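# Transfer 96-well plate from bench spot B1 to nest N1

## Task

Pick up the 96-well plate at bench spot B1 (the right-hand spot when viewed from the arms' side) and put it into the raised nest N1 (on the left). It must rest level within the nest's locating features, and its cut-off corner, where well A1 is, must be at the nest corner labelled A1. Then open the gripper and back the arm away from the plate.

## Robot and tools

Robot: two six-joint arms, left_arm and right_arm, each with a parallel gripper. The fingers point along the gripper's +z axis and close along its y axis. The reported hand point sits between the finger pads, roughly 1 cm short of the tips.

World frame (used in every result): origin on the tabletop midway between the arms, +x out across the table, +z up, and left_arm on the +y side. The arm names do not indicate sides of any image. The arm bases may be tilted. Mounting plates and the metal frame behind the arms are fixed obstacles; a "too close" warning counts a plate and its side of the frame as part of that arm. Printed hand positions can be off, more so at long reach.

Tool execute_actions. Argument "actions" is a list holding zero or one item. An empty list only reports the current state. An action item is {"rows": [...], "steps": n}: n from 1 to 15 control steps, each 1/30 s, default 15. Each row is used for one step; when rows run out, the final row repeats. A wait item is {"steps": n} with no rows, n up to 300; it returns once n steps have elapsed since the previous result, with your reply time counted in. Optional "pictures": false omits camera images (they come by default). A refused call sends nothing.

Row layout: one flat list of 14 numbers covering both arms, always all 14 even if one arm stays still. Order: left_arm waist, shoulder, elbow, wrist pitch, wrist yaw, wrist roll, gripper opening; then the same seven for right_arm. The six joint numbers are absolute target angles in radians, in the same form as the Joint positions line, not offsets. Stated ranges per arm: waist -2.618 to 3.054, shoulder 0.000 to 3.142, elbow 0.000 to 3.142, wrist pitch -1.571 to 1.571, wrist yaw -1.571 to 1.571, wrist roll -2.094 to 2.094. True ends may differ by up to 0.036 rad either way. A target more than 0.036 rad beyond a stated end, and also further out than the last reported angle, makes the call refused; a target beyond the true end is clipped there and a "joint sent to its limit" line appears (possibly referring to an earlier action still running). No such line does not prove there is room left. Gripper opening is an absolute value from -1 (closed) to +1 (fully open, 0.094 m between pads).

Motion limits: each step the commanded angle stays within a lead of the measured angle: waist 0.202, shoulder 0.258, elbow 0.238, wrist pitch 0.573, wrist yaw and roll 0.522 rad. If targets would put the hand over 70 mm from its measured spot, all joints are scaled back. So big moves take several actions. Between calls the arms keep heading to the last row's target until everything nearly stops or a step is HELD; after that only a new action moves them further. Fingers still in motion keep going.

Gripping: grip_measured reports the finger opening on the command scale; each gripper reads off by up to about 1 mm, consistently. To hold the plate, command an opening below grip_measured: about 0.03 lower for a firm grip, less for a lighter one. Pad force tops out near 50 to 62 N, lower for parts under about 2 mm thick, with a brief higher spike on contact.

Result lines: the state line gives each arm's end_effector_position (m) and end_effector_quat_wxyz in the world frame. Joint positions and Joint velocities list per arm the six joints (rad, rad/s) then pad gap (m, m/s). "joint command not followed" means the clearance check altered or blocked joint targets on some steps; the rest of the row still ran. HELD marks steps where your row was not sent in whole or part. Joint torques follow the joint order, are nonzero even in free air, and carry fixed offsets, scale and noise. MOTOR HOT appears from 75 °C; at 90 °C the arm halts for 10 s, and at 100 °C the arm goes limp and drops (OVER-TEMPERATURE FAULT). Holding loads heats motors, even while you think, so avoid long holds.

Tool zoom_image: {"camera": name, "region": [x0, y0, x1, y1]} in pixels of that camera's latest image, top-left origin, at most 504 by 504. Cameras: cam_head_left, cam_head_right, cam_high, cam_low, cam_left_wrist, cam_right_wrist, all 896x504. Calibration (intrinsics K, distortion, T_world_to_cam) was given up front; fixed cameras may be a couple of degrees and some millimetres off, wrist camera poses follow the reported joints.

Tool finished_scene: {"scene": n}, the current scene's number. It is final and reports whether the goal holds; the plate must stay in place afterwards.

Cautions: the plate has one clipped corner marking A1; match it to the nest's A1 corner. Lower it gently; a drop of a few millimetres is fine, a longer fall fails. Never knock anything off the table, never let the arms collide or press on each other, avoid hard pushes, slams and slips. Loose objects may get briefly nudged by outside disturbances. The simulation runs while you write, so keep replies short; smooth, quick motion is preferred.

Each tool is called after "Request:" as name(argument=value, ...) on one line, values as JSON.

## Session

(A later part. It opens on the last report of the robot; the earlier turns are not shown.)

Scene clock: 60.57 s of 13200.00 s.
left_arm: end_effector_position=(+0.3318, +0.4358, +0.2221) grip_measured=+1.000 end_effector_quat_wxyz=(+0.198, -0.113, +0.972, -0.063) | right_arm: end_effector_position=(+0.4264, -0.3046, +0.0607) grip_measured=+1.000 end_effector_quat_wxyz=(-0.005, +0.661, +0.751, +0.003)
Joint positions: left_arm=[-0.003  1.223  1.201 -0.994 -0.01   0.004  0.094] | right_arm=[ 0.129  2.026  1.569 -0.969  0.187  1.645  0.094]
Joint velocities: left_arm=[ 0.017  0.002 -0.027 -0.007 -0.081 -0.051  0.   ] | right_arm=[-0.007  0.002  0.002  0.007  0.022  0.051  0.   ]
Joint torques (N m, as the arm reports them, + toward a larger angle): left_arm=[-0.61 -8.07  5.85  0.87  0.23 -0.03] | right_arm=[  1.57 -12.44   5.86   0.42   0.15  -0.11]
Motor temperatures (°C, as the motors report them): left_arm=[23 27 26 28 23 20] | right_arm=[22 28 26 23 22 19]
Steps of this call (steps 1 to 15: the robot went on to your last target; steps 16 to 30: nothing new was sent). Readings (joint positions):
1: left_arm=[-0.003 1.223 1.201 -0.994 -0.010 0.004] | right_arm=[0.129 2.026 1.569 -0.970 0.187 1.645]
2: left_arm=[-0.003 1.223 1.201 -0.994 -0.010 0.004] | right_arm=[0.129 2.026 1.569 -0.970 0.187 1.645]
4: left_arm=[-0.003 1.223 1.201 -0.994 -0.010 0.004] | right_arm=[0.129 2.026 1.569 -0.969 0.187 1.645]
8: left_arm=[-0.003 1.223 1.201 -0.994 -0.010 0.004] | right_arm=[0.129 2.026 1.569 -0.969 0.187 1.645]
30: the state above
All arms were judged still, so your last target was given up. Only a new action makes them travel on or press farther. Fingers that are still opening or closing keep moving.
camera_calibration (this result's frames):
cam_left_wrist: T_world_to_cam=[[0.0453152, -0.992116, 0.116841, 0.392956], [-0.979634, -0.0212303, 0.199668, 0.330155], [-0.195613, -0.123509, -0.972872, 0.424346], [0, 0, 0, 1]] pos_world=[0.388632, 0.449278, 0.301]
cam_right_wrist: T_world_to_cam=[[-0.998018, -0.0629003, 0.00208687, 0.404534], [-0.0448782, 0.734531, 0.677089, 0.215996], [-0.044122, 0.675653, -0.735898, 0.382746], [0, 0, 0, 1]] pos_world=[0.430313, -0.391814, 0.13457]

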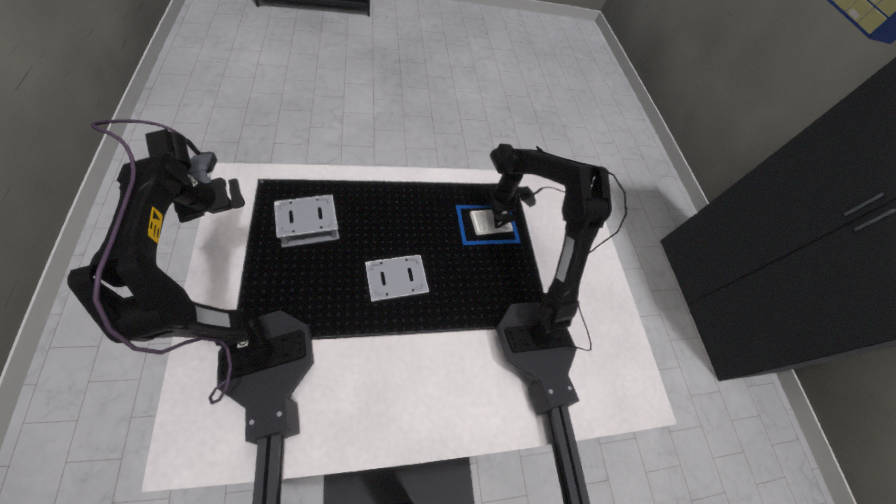

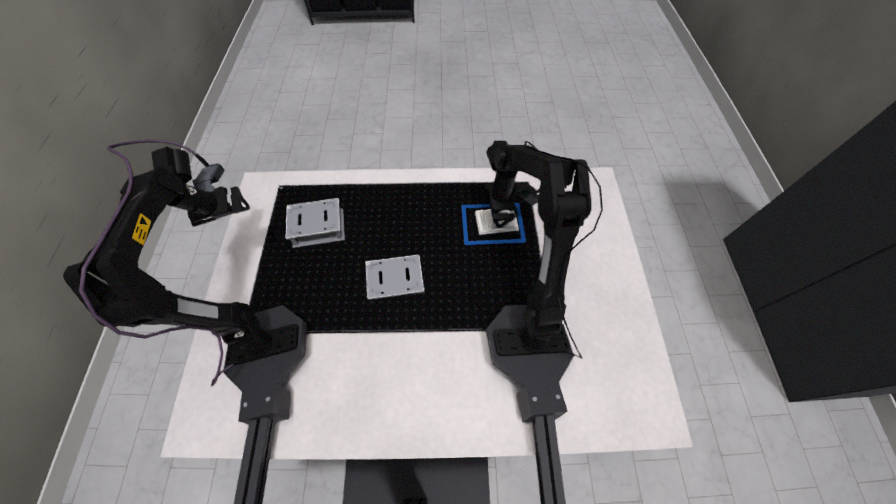

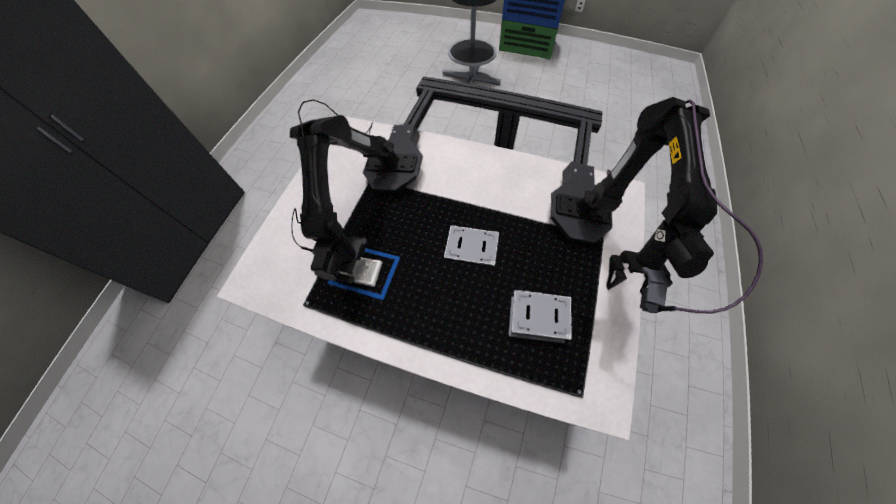

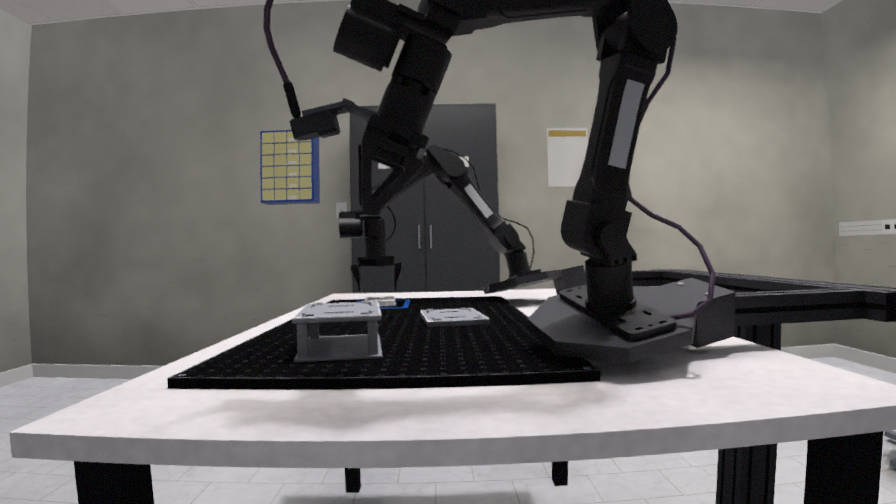

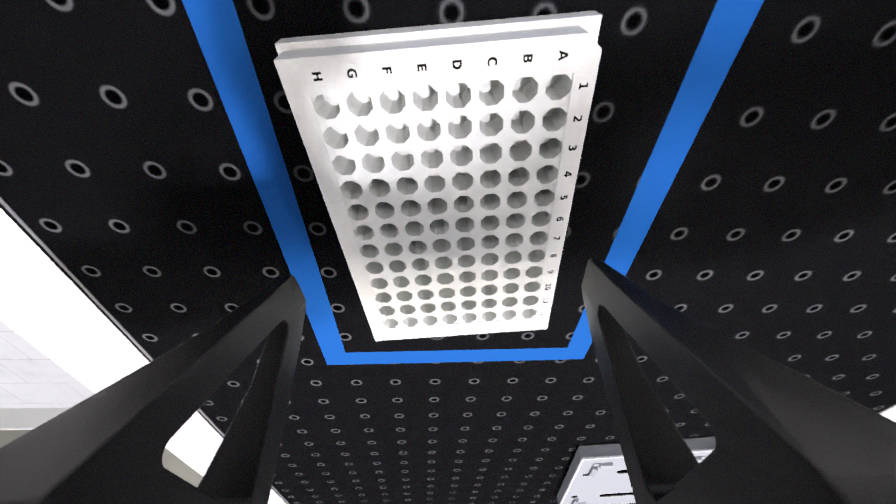

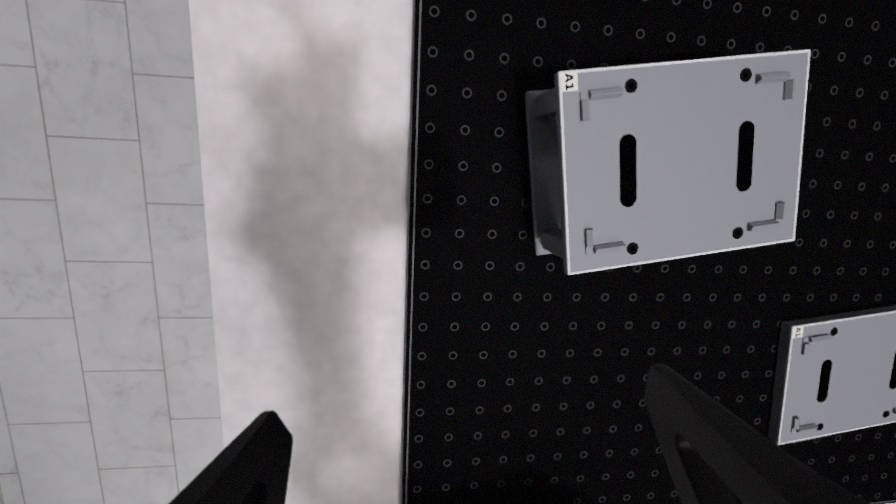

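Request:
execute_actions(actions=[{"rows":[[0,1.2,1.2,-1,0,0,1,0.124,2.01,1.545,-0.95,0.205,1.63,1],[0,1.2,1.2,-1,0,0,1,0.124,2.01,1.545,-0.95,0.205,1.63,1],[0,1.2,1.2,-1,0,0,1,0.124,2.01,1.545,-0.95,0.205,1.63,1],[0,1.2,1.2,-1,0,0,1,0.118,2.025,1.515,-0.89,0.205,1.625,1]]}])

Scene clock: 71.83 s of 13200.00 s.
left_arm: end_effector_position=(+0.3318, +0.4358, +0.2221) grip_measured=+1.000 end_effector_quat_wxyz=(+0.198, -0.113, +0.972, -0.063) | right_arm: end_effector_position=(+0.4289, -0.3046, +0.0514) grip_measured=+1.000 end_effector_quat_wxyz=(+0.003, +0.661, +0.750, +0.012)
Joint positions: left_arm=[-0.003  1.223  1.201 -0.994 -0.01   0.004  0.094] | right_arm=[ 0.124  2.026  1.53  -0.904  0.188  1.636  0.094]
Joint velocities: left_arm=[ 0.017 -0.002 -0.046  0.007 -0.037 -0.022  0.   ] | right_arm=[-0.002 -0.007 -0.007  0.037  0.051  0.007  0.   ]
Joint torques (N m, as the arm reports them, + toward a larger angle): left_arm=[-0.62 -8.07  5.84  0.87  0.23 -0.03] | right_arm=[  1.29 -10.69   4.04   0.45   0.14  -0.09]
Motor temperatures (°C, as the motors report them): left_arm=[23 26 26 27 23 20] | right_arm=[22 30 25 23 22 19]
Steps of this call (steps 1 to 90: nothing new was sent; then 7.77 s passed at rest; steps 91 to 105: all 15 steps of this action). Readings (joint positions):
91: left_arm=[-0.003 1.223 1.201 -0.994 -0.010 0.004] | right_arm=[0.129 2.026 1.569 -0.968 0.187 1.644]
92: left_arm=[-0.003 1.223 1.201 -0.994 -0.010 0.004] | right_arm=[0.129 2.026 1.569 -0.966 0.187 1.644]
94: left_arm=[-0.003 1.223 1.201 -0.994 -0.010 0.004] | right_arm=[0.129 2.026 1.562 -0.952 0.188 1.641]
98: left_arm=[-0.003 1.223 1.201 -0.994 -0.010 0.004] | right_arm=[0.125 2.026 1.533 -0.920 0.188 1.638]
105: the state above
camera_calibration (this result's frames):
cam_left_wrist: T_world_to_cam=[[0.0453152, -0.992116, 0.116841, 0.392956], [-0.979634, -0.0212303, 0.199668, 0.330155], [-0.195613, -0.123509, -0.972872, 0.424346], [0, 0, 0, 1]] pos_world=[0.388632, 0.449278, 0.301]
cam_right_wrist: T_world_to_cam=[[-0.997845, -0.0618133, -0.0220265, 0.408499], [-0.0603427, 0.732461, 0.678129, 0.228441], [-0.0257839, 0.677997, -0.734612, 0.368788], [0, 0, 0, 1]] pos_world=[0.430912, -0.39211, 0.125001]

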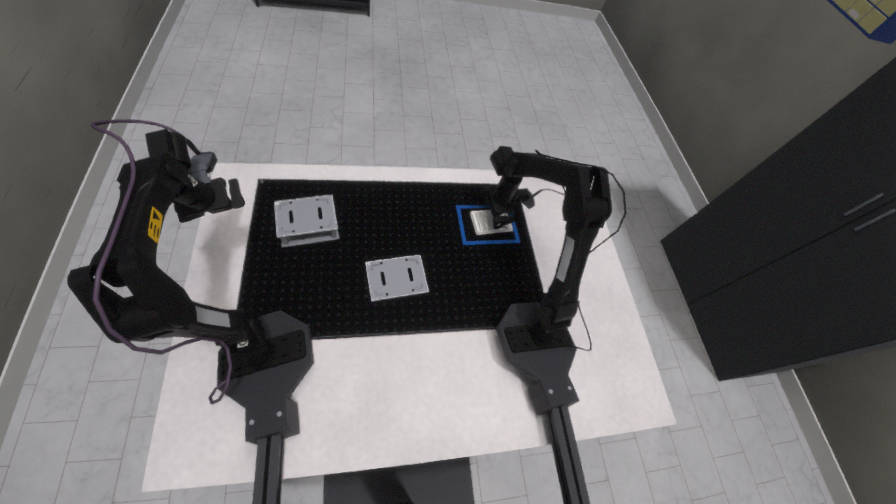

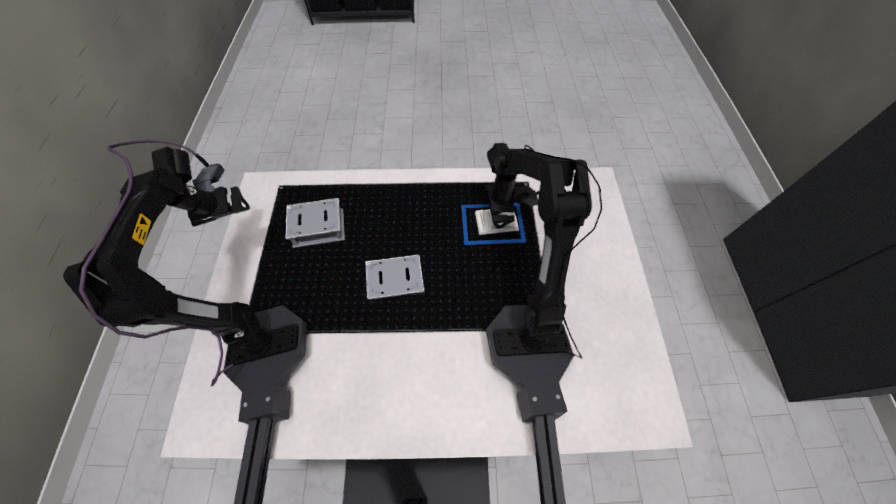

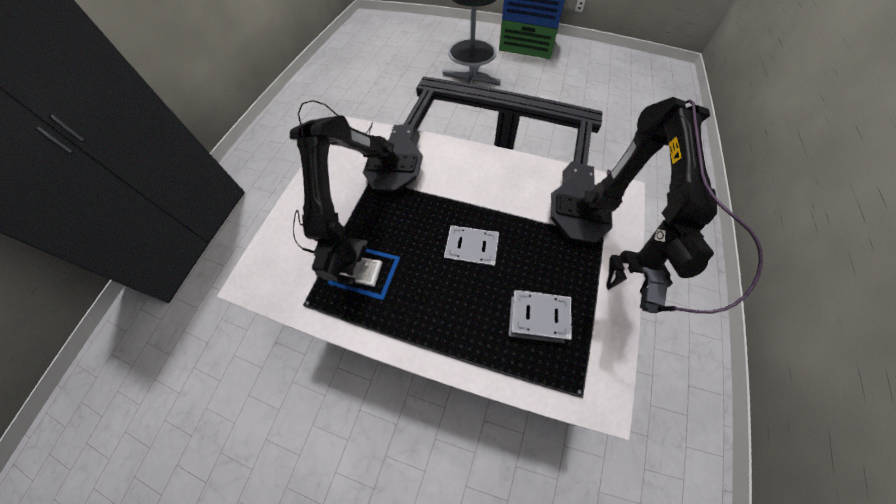

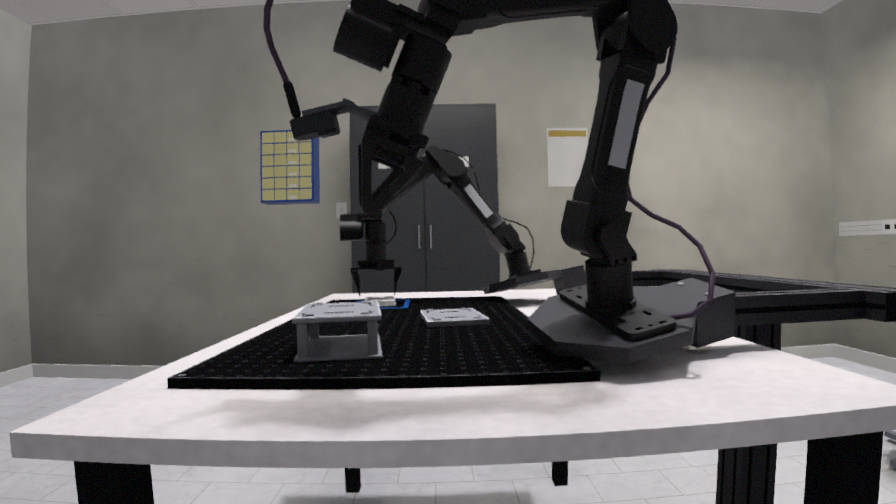

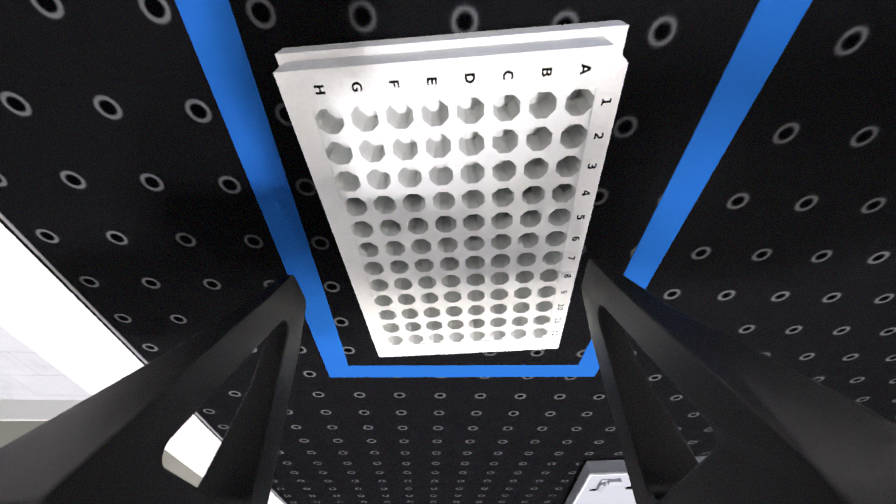

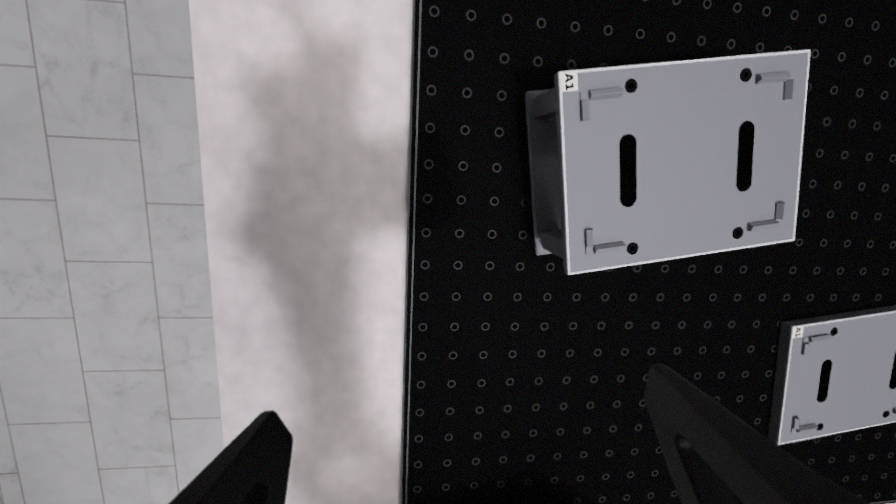

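Request:
execute_actions(actions=[{"rows":[[0,1.2,1.2,-1,0,0,1,0.114,2.04,1.495,-0.9,0.205,1.625,1]]}], pictures=false)

Request:
execute_actions(actions=[{"rows":[[0,1.2,1.2,-1,0,0,1,0.11,2.07,1.485,-0.87,0.205,1.625,1]]}])

Scene clock: 77.57 s of 13200.00 s.
left_arm: end_effector_position=(+0.3318, +0.4358, +0.2221) grip_measured=+1.000 end_effector_quat_wxyz=(+0.198, -0.113, +0.972, -0.063) | right_arm: end_effector_position=(+0.4239, -0.3048, +0.0471) grip_measured=+1.000 end_effector_quat_wxyz=(-0.000, +0.660, +0.751, +0.007)
Joint positions: left_arm=[-0.003  1.223  1.201 -0.994 -0.01   0.004  0.094] | right_arm=[ 0.124  2.026  1.511 -0.898  0.188  1.635  0.094]
Joint velocities: left_arm=[-0.007  0.007  0.007  0.007 -0.007 -0.051  0.   ] | right_arm=[ 0.012 -0.007  0.002  0.037 -0.022 -0.022  0.   ]
Joint torques (N m, as the arm reports them, + toward a larger angle): left_arm=[-0.62 -8.08  5.86  0.88  0.23 -0.03] | right_arm=[ 1.   -9.55  3.88  0.35  0.15 -0.13]
Motor temperatures (°C, as the motors report them): left_arm=[23 26 26 27 23 20] | right_arm=[22 30 25 23 22 19]
Steps of this call (steps 1 to 15: the robot went on to your last target; steps 16 to 90: nothing new was sent; then 2.23 s passed at rest; steps 91 to 105: all 15 steps of this action). Readings (joint positions):
91: left_arm=[-0.003 1.223 1.201 -0.994 -0.010 0.004] | right_arm=[0.124 2.026 1.527 -0.898 0.188 1.635]
92: left_arm=[-0.003 1.223 1.201 -0.994 -0.010 0.004] | right_arm=[0.124 2.026 1.524 -0.898 0.188 1.635]
94: left_arm=[-0.003 1.223 1.201 -0.994 -0.010 0.004] | right_arm=[0.124 2.026 1.516 -0.898 0.188 1.635]
98: left_arm=[-0.003 1.223 1.201 -0.994 -0.010 0.004] | right_arm=[0.124 2.026 1.511 -0.898 0.188 1.635]
105: the state above

Scene clock: 78.07 s of 13200.00 s.
left_arm: end_effector_position=(+0.3318, +0.4358, +0.2221) grip_measured=+1.000 end_effector_quat_wxyz=(+0.198, -0.113, +0.972, -0.063) | right_arm: end_effector_position=(+0.4208, -0.3058, +0.0298) grip_measured=+1.000 end_effector_quat_wxyz=(-0.008, +0.661, +0.750, -0.004)
Joint positions: left_arm=[-0.003  1.223  1.201 -0.994 -0.01   0.004  0.094] | right_arm=[ 0.115  2.066  1.504 -0.876  0.189  1.635  0.094]
Joint velocities: left_arm=[-0.007 -0.017  0.017 -0.066 -0.037  0.007  0.   ] | right_arm=[-0.007 -0.007 -0.002 -0.022 -0.037 -0.022  0.   ]
Joint torques (N m, as the arm reports them, + toward a larger angle): left_arm=[-0.65 -8.08  5.86  0.87  0.24 -0.03] | right_arm=[  1.36 -10.42   3.56   0.33   0.13  -0.12]
Motor temperatures (°C, as the motors report them): left_arm=[23 26 26 27 23 20] | right_arm=[22 30 25 23 22 19]
Steps of this call (steps 1 to 15: all 15 steps of this action). Readings (joint positions):
1: left_arm=[-0.003 1.223 1.201 -0.994 -0.010 0.004] | right_arm=[0.123 2.029 1.511 -0.896 0.188 1.635]
2: left_arm=[-0.003 1.223 1.201 -0.994 -0.010 0.004] | right_arm=[0.122 2.033 1.511 -0.891 0.188 1.635]
4: left_arm=[-0.003 1.223 1.201 -0.994 -0.010 0.004] | right_arm=[0.119 2.047 1.511 -0.885 0.188 1.635]
8: left_arm=[-0.003 1.223 1.201 -0.994 -0.010 0.004] | right_arm=[0.115 2.066 1.504 -0.880 0.188 1.635]
15: the state above
camera_calibration (this result's frames):
cam_left_wrist: T_world_to_cam=[[0.0453152, -0.992116, 0.116841, 0.392956], [-0.979634, -0.0212303, 0.199668, 0.330155], [-0.195613, -0.123509, -0.972872, 0.424346], [0, 0, 0, 1]] pos_world=[0.388632, 0.449278, 0.301]
cam_right_wrist: T_world_to_cam=[[-0.997934, -0.0620052, 0.0168485, 0.398661], [-0.0345484, 0.73889, 0.67294, 0.234674], [-0.054175, 0.670967, -0.739506, 0.363479], [0, 0, 0, 1]] pos_world=[0.425636, -0.392562, 0.104156]

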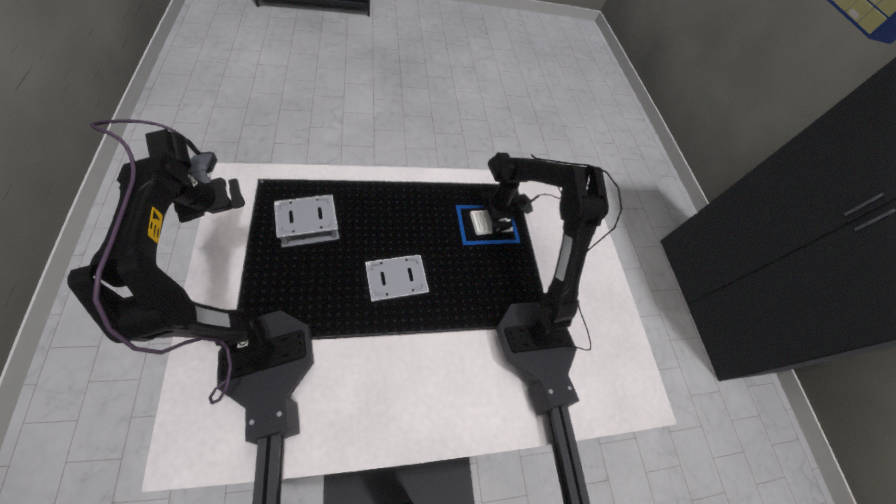

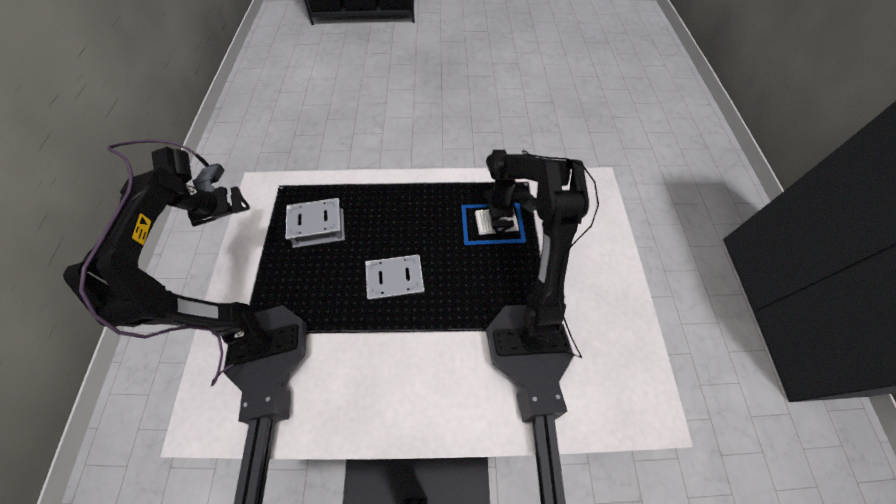

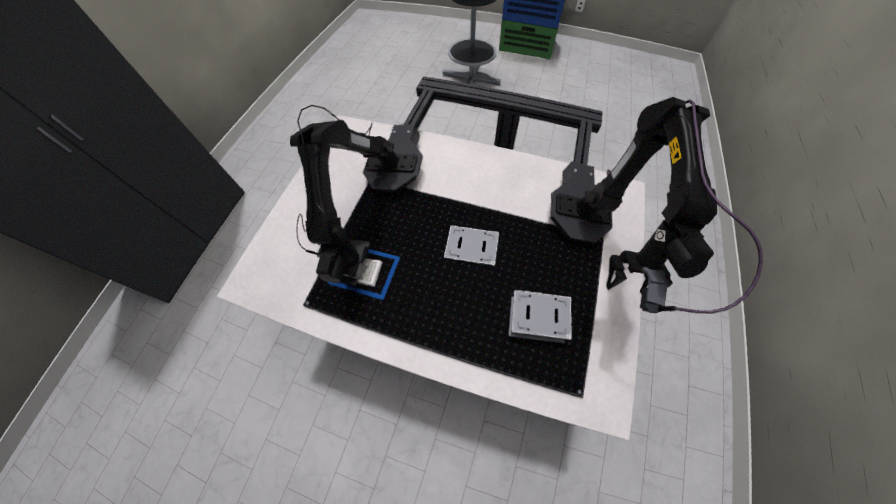

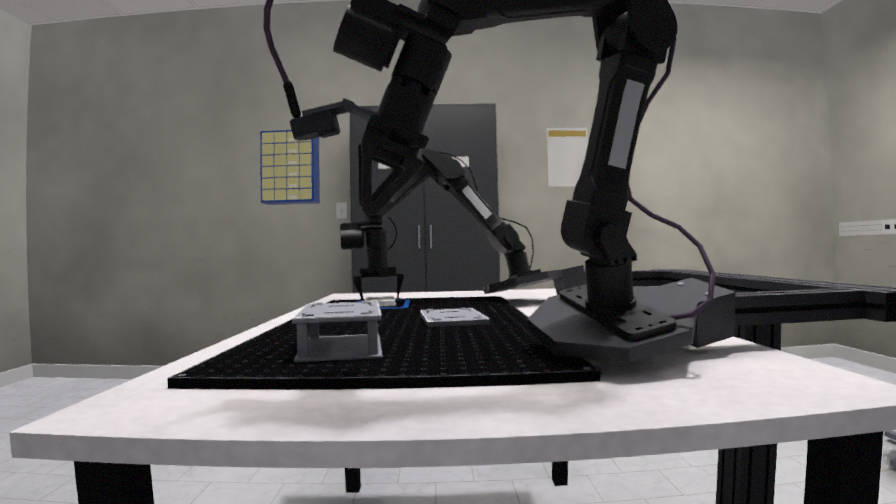

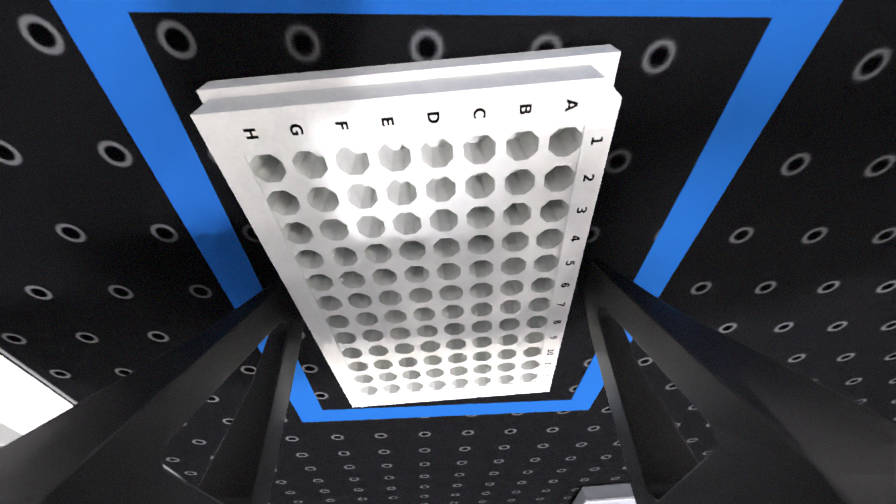

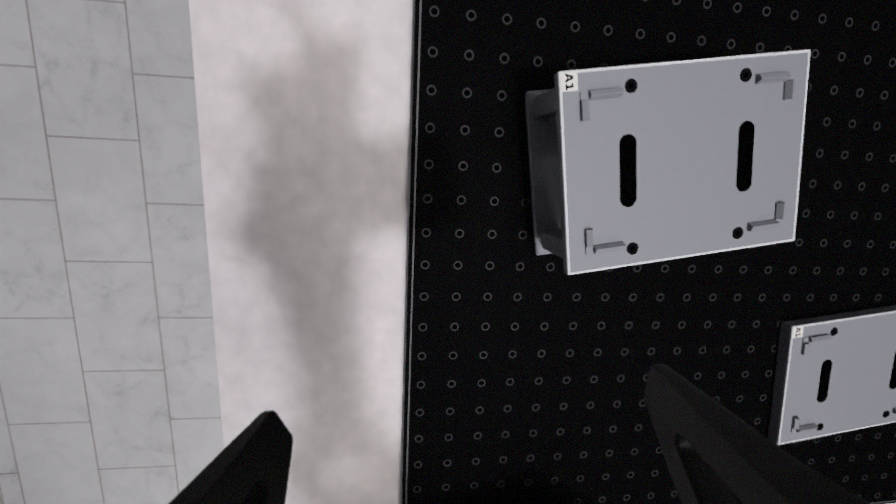

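Request:
execute_actions(actions=[{"rows":[[0,1.2,1.2,-1,0,0,1,0.11,2.07,1.485,-0.855,0.205,1.625,0.9],[0,1.2,1.2,-1,0,0,1,0.11,2.07,1.485,-0.855,0.205,1.625,0.85],[0,1.2,1.2,-1,0,0,1,0.11,2.07,1.485,-0.855,0.205,1.625,0.8],[0,1.2,1.2,-1,0,0,1,0.11,2.07,1.485,-0.855,0.205,1.625,0.72]]}], pictures=false)

Request:
execute_actions(actions=[{"steps":15}], pictures=false)

Scene clock: 84.67 s of 13200.00 s.
left_arm: end_effector_position=(+0.3318, +0.4358, +0.2221) grip_measured=+1.000 end_effector_quat_wxyz=(+0.198, -0.113, +0.972, -0.063) | right_arm: end_effector_position=(+0.4226, -0.3054, +0.0298) grip_measured=+0.751 end_effector_quat_wxyz=(-0.006, +0.662, +0.750, -0.001)
Joint positions: left_arm=[-0.003  1.223  1.201 -0.994 -0.01   0.004  0.094] | right_arm=[ 0.115  2.066  1.504 -0.869  0.189  1.634  0.082]
Joint velocities: left_arm=[-0.007  0.007  0.002 -0.081 -0.037 -0.051  0.   ] | right_arm=[-0.012 -0.017  0.002 -0.007 -0.022  0.007  0.001]
Joint torques (N m, as the arm reports them, + toward a larger angle): left_arm=[-0.62 -8.07  5.88  0.87  0.23 -0.03] | right_arm=[  1.39 -10.48   3.61   0.43   0.17  -0.1 ]
Motor temperatures (°C, as the motors report them): left_arm=[23 26 26 27 23 20] | right_arm=[22 30 24 22 22 19]
Steps of this call (steps 1 to 15: the robot went on to your last target; steps 16 to 90: nothing new was sent; then 3.10 s passed at rest; steps 91 to 105: all 15 steps of this action). Readings (joint positions):
91: left_arm=[-0.003 1.223 1.201 -0.994 -0.010 0.004] | right_arm=[0.115 2.066 1.504 -0.875 0.189 1.634]
92: left_arm=[-0.003 1.223 1.201 -0.994 -0.010 0.004] | right_arm=[0.115 2.066 1.504 -0.873 0.189 1.634]
94: left_arm=[-0.003 1.223 1.201 -0.994 -0.010 0.004] | right_arm=[0.115 2.066 1.504 -0.869 0.189 1.634]
98: left_arm=[-0.003 1.223 1.201 -0.994 -0.010 0.004] | right_arm=[0.115 2.066 1.504 -0.869 0.189 1.634]
105: the state above

Scene clock: 85.17 s of 13200.00 s.
left_arm: end_effector_position=(+0.3318, +0.4358, +0.2221) grip_measured=+1.000 end_effector_quat_wxyz=(+0.198, -0.113, +0.972, -0.063) | right_arm: end_effector_position=(+0.4226, -0.3054, +0.0298) grip_measured=+0.751 end_effector_quat_wxyz=(-0.006, +0.662, +0.750, -0.001)
Joint positions: left_arm=[-0.003  1.223  1.201 -0.994 -0.01   0.004  0.094] | right_arm=[ 0.115  2.066  1.504 -0.869  0.189  1.634  0.082]
Joint velocities: left_arm=[-0.002 -0.002  0.007 -0.051 -0.022 -0.066  0.   ] | right_arm=[-0.002 -0.012 -0.017 -0.051  0.022  0.037 -0.   ]
Joint torques (N m, as the arm reports them, + toward a larger angle): left_arm=[-0.64 -8.05  5.86  0.87  0.23 -0.03] | right_arm=[  1.38 -10.52   3.59   0.44   0.16  -0.14]
Motor temperatures (°C, as the motors report them): left_arm=[23 26 26 27 23 20] | right_arm=[22 30 24 22 22 19]
Steps of this call (steps 1 to 15: the robot went on to your last target). Readings (joint positions):
1: left_arm=[-0.003 1.223 1.201 -0.994 -0.010 0.004] | right_arm=[0.115 2.066 1.504 -0.869 0.189 1.634]
2: left_arm=[-0.003 1.223 1.201 -0.994 -0.010 0.004] | right_arm=[0.115 2.066 1.504 -0.869 0.189 1.634]
4: left_arm=[-0.003 1.223 1.201 -0.994 -0.010 0.004] | right_arm=[0.115 2.066 1.504 -0.869 0.189 1.634]
8: left_arm=[-0.003 1.223 1.201 -0.994 -0.010 0.004] | right_arm=[0.115 2.066 1.504 -0.869 0.189 1.634]
15: the state above
All arms were judged still, so your last target was given up. Only a new action makes them travel on or press farther. Fingers that are still opening or closing keep moving.

Request:
execute_actions(actions=[{"rows":[[0,1.2,1.2,-1,0,0,1,0.12,2.03,1.53,-0.9,0.205,1.625,0.72],[0,1.2,1.2,-1,0,0,1,0.12,2.02,1.55,-0.93,0.205,1.625,0.72],[0,1.2,1.2,-1,0,0,1,0.12,2.01,1.57,-0.96,0.205,1.625,0.72],[0,1.2,1.2,-1,0,0,1,0.12,2.0,1.59,-0.99,0.205,1.625,0.72],[0,1.2,1.2,-1,0,0,1,0.12,2.0,1.62,-1.02,0.205,1.625,0.72],[0,1.2,1.2,-1,0,0,1,0.12,2.0,1.65,-1.05,0.205,1.625,0.72],[0,1.2,1.2,-1,0,0,1,0.12,2.0,1.68,-1.08,0.205,1.625,0.72],[0,1.2,1.2,-1,0,0,1,0.15,2.0,1.71,-1.11,0.205,1.55,0.72],[0,1.2,1.2,-1,0,0,1,0.18,2.0,1.74,-1.14,0.205,1.45,0.72],[0,1.2,1.2,-1,0,0,1,0.21,2.02,1.77,-1.17,0.21,1.35,0.72],[0,1.2,1.2,-1,0,0,1,0.24,2.04,1.8,-1.19,0.21,1.25,0.72],[0,1.2,1.2,-1,0,0,1,0.27,2.06,1.83,-1.21,0.22,1.15,0.72],[0,1.2,1.2,-1,0,0,1,0.3,2.08,1.86,-1.23,0.22,1.05,0.72],[0,1.2,1.2,-1,0,0,1,0.33,2.1,1.89,-1.25,0.23,0.95,0.72],[0,1.2,1.2,-1,0,0,1,0.36,2.12,1.92,-1.27,0.23,0.85,0.72]]}], pictures=false)

Request:
execute_actions(actions=[{"rows":[[0,1.2,1.2,-1,0,0,1,0.39,2.15,1.95,-1.28,0.24,0.75,0.72],[0,1.2,1.2,-1,0,0,1,0.42,2.18,1.98,-1.29,0.24,0.65,0.72],[0,1.2,1.2,-1,0,0,1,0.45,2.21,2.01,-1.3,0.25,0.55,0.72],[0,1.2,1.2,-1,0,0,1,0.48,2.24,2.04,-1.3,0.25,0.45,0.72],[0,1.2,1.2,-1,0,0,1,0.51,2.27,2.07,-1.3,0.25,0.35,0.72],[0,1.2,1.2,-1,0,0,1,0.54,2.3,2.1,-1.3,0.25,0.25,0.72],[0,1.2,1.2,-1,0,0,1,0.57,2.33,2.13,-1.3,0.25,0.15,0.72],[0,1.2,1.2,-1,0,0,1,0.6,2.36,2.16,-1.3,0.25,0.05,0.72],[0,1.2,1.2,-1,0,0,1,0.63,2.39,2.19,-1.3,0.25,-0.05,0.72],[0,1.2,1.2,-1,0,0,1,0.66,2.42,2.22,-1.3,0.25,-0.15,0.72],[0,1.2,1.2,-1,0,0,1,0.69,2.45,2.25,-1.3,0.25,-0.25,0.72],[0,1.2,1.2,-1,0,0,1,0.72,2.48,2.28,-1.3,0.25,-0.35,0.72],[0,1.2,1.2,-1,0,0,1,0.75,2.51,2.31,-1.28,0.25,-0.45,0.72],[0,1.2,1.2,-1,0,0,1,0.77,2.54,2.32,-1.26,0.25,-0.55,0.72],[0,1.2,1.2,-1,0,0,1,0.775,2.56,2.32,-1.24,0.255,-0.87,0.72]]}], pictures=false)

Request:
execute_actions(actions=[{"steps":30}])

Scene clock: 109.83 s of 13200.00 s.
left_arm: end_effector_position=(+0.3318, +0.4358, +0.2221) grip_measured=+1.000 end_effector_quat_wxyz=(+0.198, -0.113, +0.972, -0.063) | right_arm: end_effector_position=(+0.4545, -0.2487, +0.1279) grip_measured=+0.751 end_effector_quat_wxyz=(+0.031, +0.421, +0.906, +0.032)
Joint positions: left_arm=[-0.003  1.223  1.201 -0.994 -0.01   0.004  0.094] | right_arm=[ 0.277  2.063  1.854 -1.154  0.215  1.202  0.082]
Joint velocities: left_arm=[ 0.007  0.002  0.012  0.051 -0.022  0.007  0.   ] | right_arm=[ 1.077  0.354  0.921 -0.535  0.081 -2.352  0.   ]
Joint torques (N m, as the arm reports them, + toward a larger angle): left_arm=[-0.63 -8.1   5.83  0.87  0.24 -0.02] | right_arm=[ 3.13 -8.68  6.09  0.2   0.03 -0.08]
Motor temperatures (°C, as the motors report them): left_arm=[23 26 26 27 23 20] | right_arm=[22 30 24 22 22 19]
Steps of this call (steps 1 to 90: nothing new was sent; then 21.17 s passed at rest; steps 91 to 105: all 15 steps of this action). Readings (joint positions):
91: left_arm=[-0.003 1.223 1.201 -0.994 -0.010 0.004] | right_arm=[0.115 2.066 1.504 -0.869 0.189 1.634]
92: left_arm=[-0.003 1.223 1.201 -0.994 -0.010 0.004] | right_arm=[0.115 2.065 1.506 -0.875 0.189 1.634]
94: left_arm=[-0.003 1.223 1.201 -0.994 -0.010 0.004] | right_arm=[0.115 2.061 1.523 -0.906 0.189 1.634]
98: left_arm=[-0.003 1.223 1.201 -0.994 -0.010 0.004] | right_arm=[0.117 2.047 1.622 -0.999 0.189 1.622]
105: the state above

Scene clock: 110.33 s of 13200.00 s.
left_arm: end_effector_position=(+0.3318, +0.4358, +0.2221) grip_measured=+1.000 end_effector_quat_wxyz=(+0.198, -0.113, +0.972, -0.063) | right_arm: end_effector_position=(+0.3819, -0.0239, +0.0799) grip_measured=+0.752 end_effector_quat_wxyz=(+0.021, -0.495, +0.868, +0.008)
Joint positions: left_arm=[-0.003  1.223  1.201 -0.994 -0.01   0.004  0.094] | right_arm=[ 0.733  2.526  2.269 -1.261  0.242 -0.229  0.082]
Joint velocities: left_arm=[ 0.002 -0.032 -0.007  0.022 -0.022 -0.051  0.   ] | right_arm=[ 0.774  0.628  0.379  0.198 -0.037 -2.835 -0.001]
Joint torques (N m, as the arm reports them, + toward a larger angle): left_arm=[-0.63 -8.07  5.85  0.88  0.23 -0.03] | right_arm=[  2.53 -13.74   7.18   0.31   0.12   0.  ]
Motor temperatures (°C, as the motors report them): left_arm=[23 26 26 27 23 20] | right_arm=[22 30 24 22 22 19]
Steps of this call (steps 1 to 15: all 15 steps of this action). Readings (joint positions):
1: left_arm=[-0.003 1.223 1.201 -0.994 -0.010 0.004] | right_arm=[0.314 2.080 1.886 -1.173 0.218 1.117]
2: left_arm=[-0.003 1.223 1.201 -0.994 -0.010 0.004] | right_arm=[0.351 2.101 1.918 -1.190 0.220 1.028]
4: left_arm=[-0.003 1.223 1.201 -0.994 -0.010 0.004] | right_arm=[0.419 2.156 1.979 -1.218 0.226 0.845]
8: left_arm=[-0.003 1.223 1.201 -0.994 -0.010 0.004] | right_arm=[0.538 2.297 2.089 -1.251 0.233 0.462]
15: the state above

Scene clock: 111.33 s of 13200.00 s.
left_arm: end_effector_position=(+0.3318, +0.4358, +0.2221) grip_measured=+1.000 end_effector_quat_wxyz=(+0.198, -0.113, +0.972, -0.063) | right_arm: end_effector_position=(+0.3696, -0.0092, +0.0625) grip_measured=+0.752 end_effector_quat_wxyz=(-0.014, +0.753, -0.658, +0.007)
Joint positions: left_arm=[-0.003  1.223  1.201 -0.994 -0.01   0.004  0.094] | right_arm=[ 0.768  2.582  2.286 -1.249  0.259 -0.859  0.082]
Joint velocities: left_arm=[ 0.002 -0.002 -0.022  0.051 -0.066 -0.022  0.   ] | right_arm=[ 0.007  0.012  0.012 -0.037 -0.007 -0.022 -0.001]
Joint torques (N m, as the arm reports them, + toward a larger angle): left_arm=[-0.62 -8.06  5.84  0.87  0.23 -0.03] | right_arm=[  3.41 -15.07   7.79   0.48  -0.02  -0.12]
Motor temperatures (°C, as the motors report them): left_arm=[23 26 26 27 23 20] | right_arm=[22 31 24 22 22 19]
Steps of this call (steps 1 to 30: the robot went on to your last target). Readings (joint positions):
1: left_arm=[-0.003 1.223 1.201 -0.994 -0.010 0.004] | right_arm=[0.757 2.545 2.278 -1.254 0.242 -0.329]
2: left_arm=[-0.003 1.223 1.201 -0.994 -0.010 0.004] | right_arm=[0.777 2.559 2.280 -1.250 0.242 -0.429]
4: left_arm=[-0.003 1.223 1.201 -0.994 -0.010 0.004] | right_arm=[0.801 2.577 2.280 -1.250 0.241 -0.587]
8: left_arm=[-0.003 1.223 1.201 -0.994 -0.010 0.004] | right_arm=[0.795 2.582 2.282 -1.250 0.244 -0.751]
30: the state above
camera_calibration (this result's frames):
cam_left_wrist: T_world_to_cam=[[0.0453152, -0.992116, 0.116841, 0.392956], [-0.979634, -0.0212303, 0.199668, 0.330155], [-0.195613, -0.123509, -0.972872, 0.424346], [0, 0, 0, 1]] pos_world=[0.388632, 0.449278, 0.301]
cam_right_wrist: T_world_to_cam=[[0.99707, 0.0709814, 0.0285313, -0.371418], [0.0344069, -0.749189, 0.661462, -0.0466353], [0.0683268, -0.658542, -0.749436, 0.128987], [0, 0, 0, 1]] pos_world=[0.363121, 0.0763684, 0.138112]

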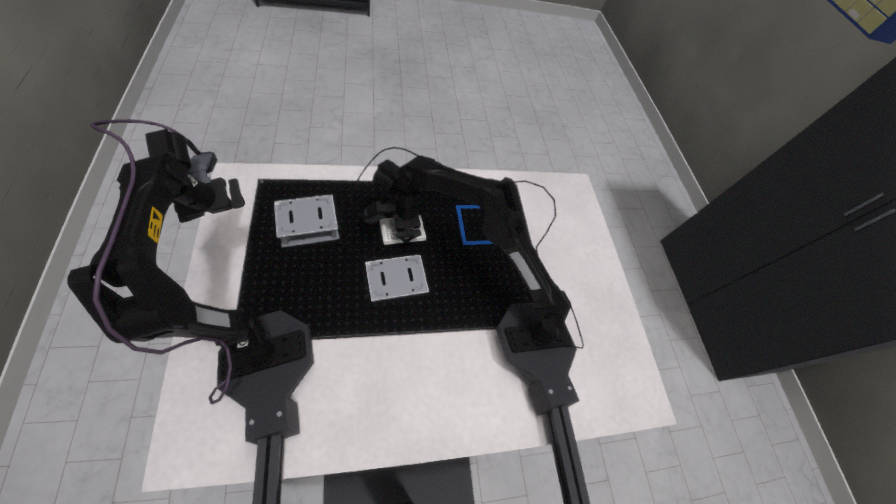

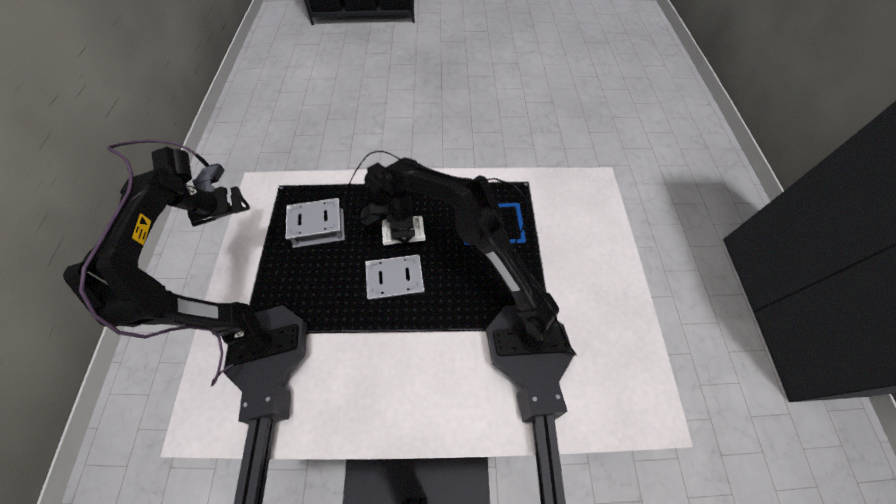

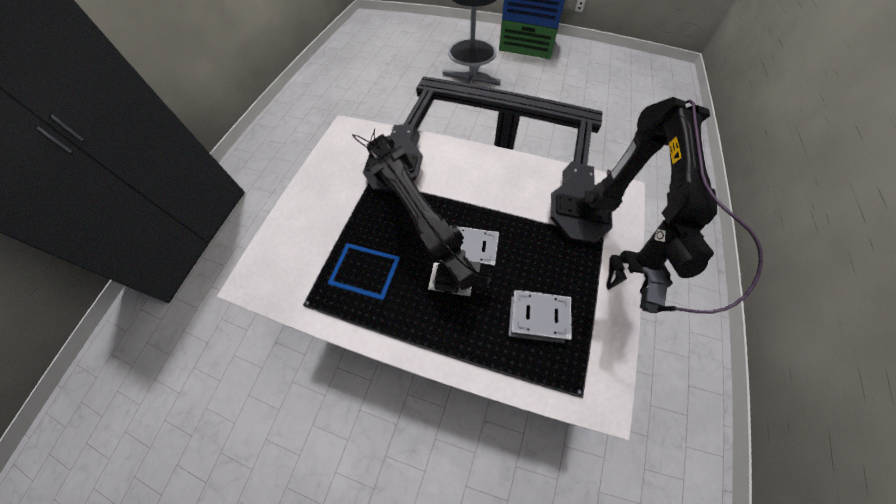

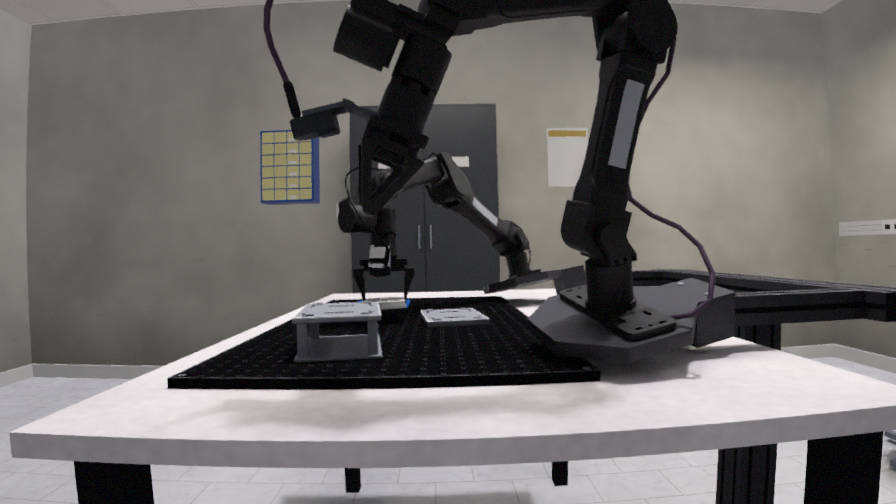

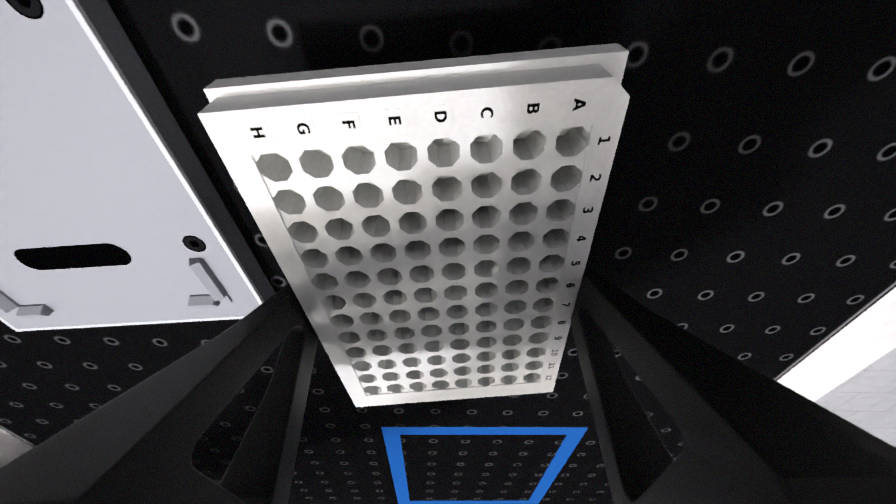

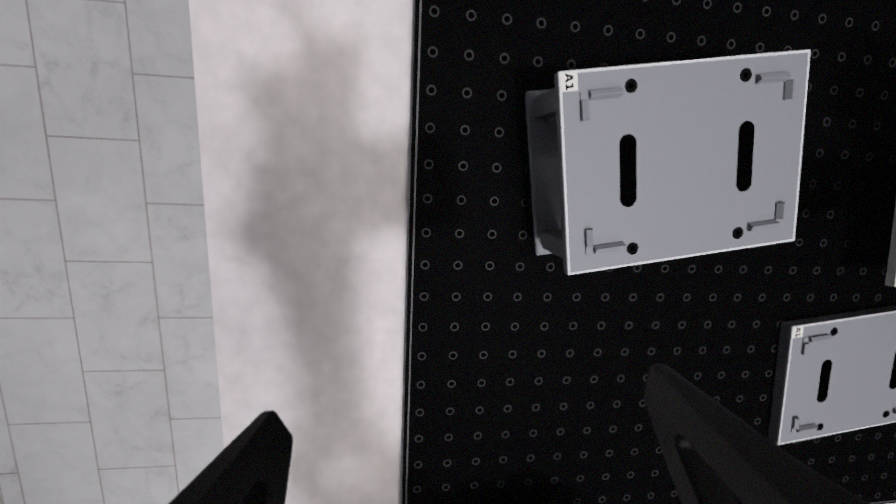

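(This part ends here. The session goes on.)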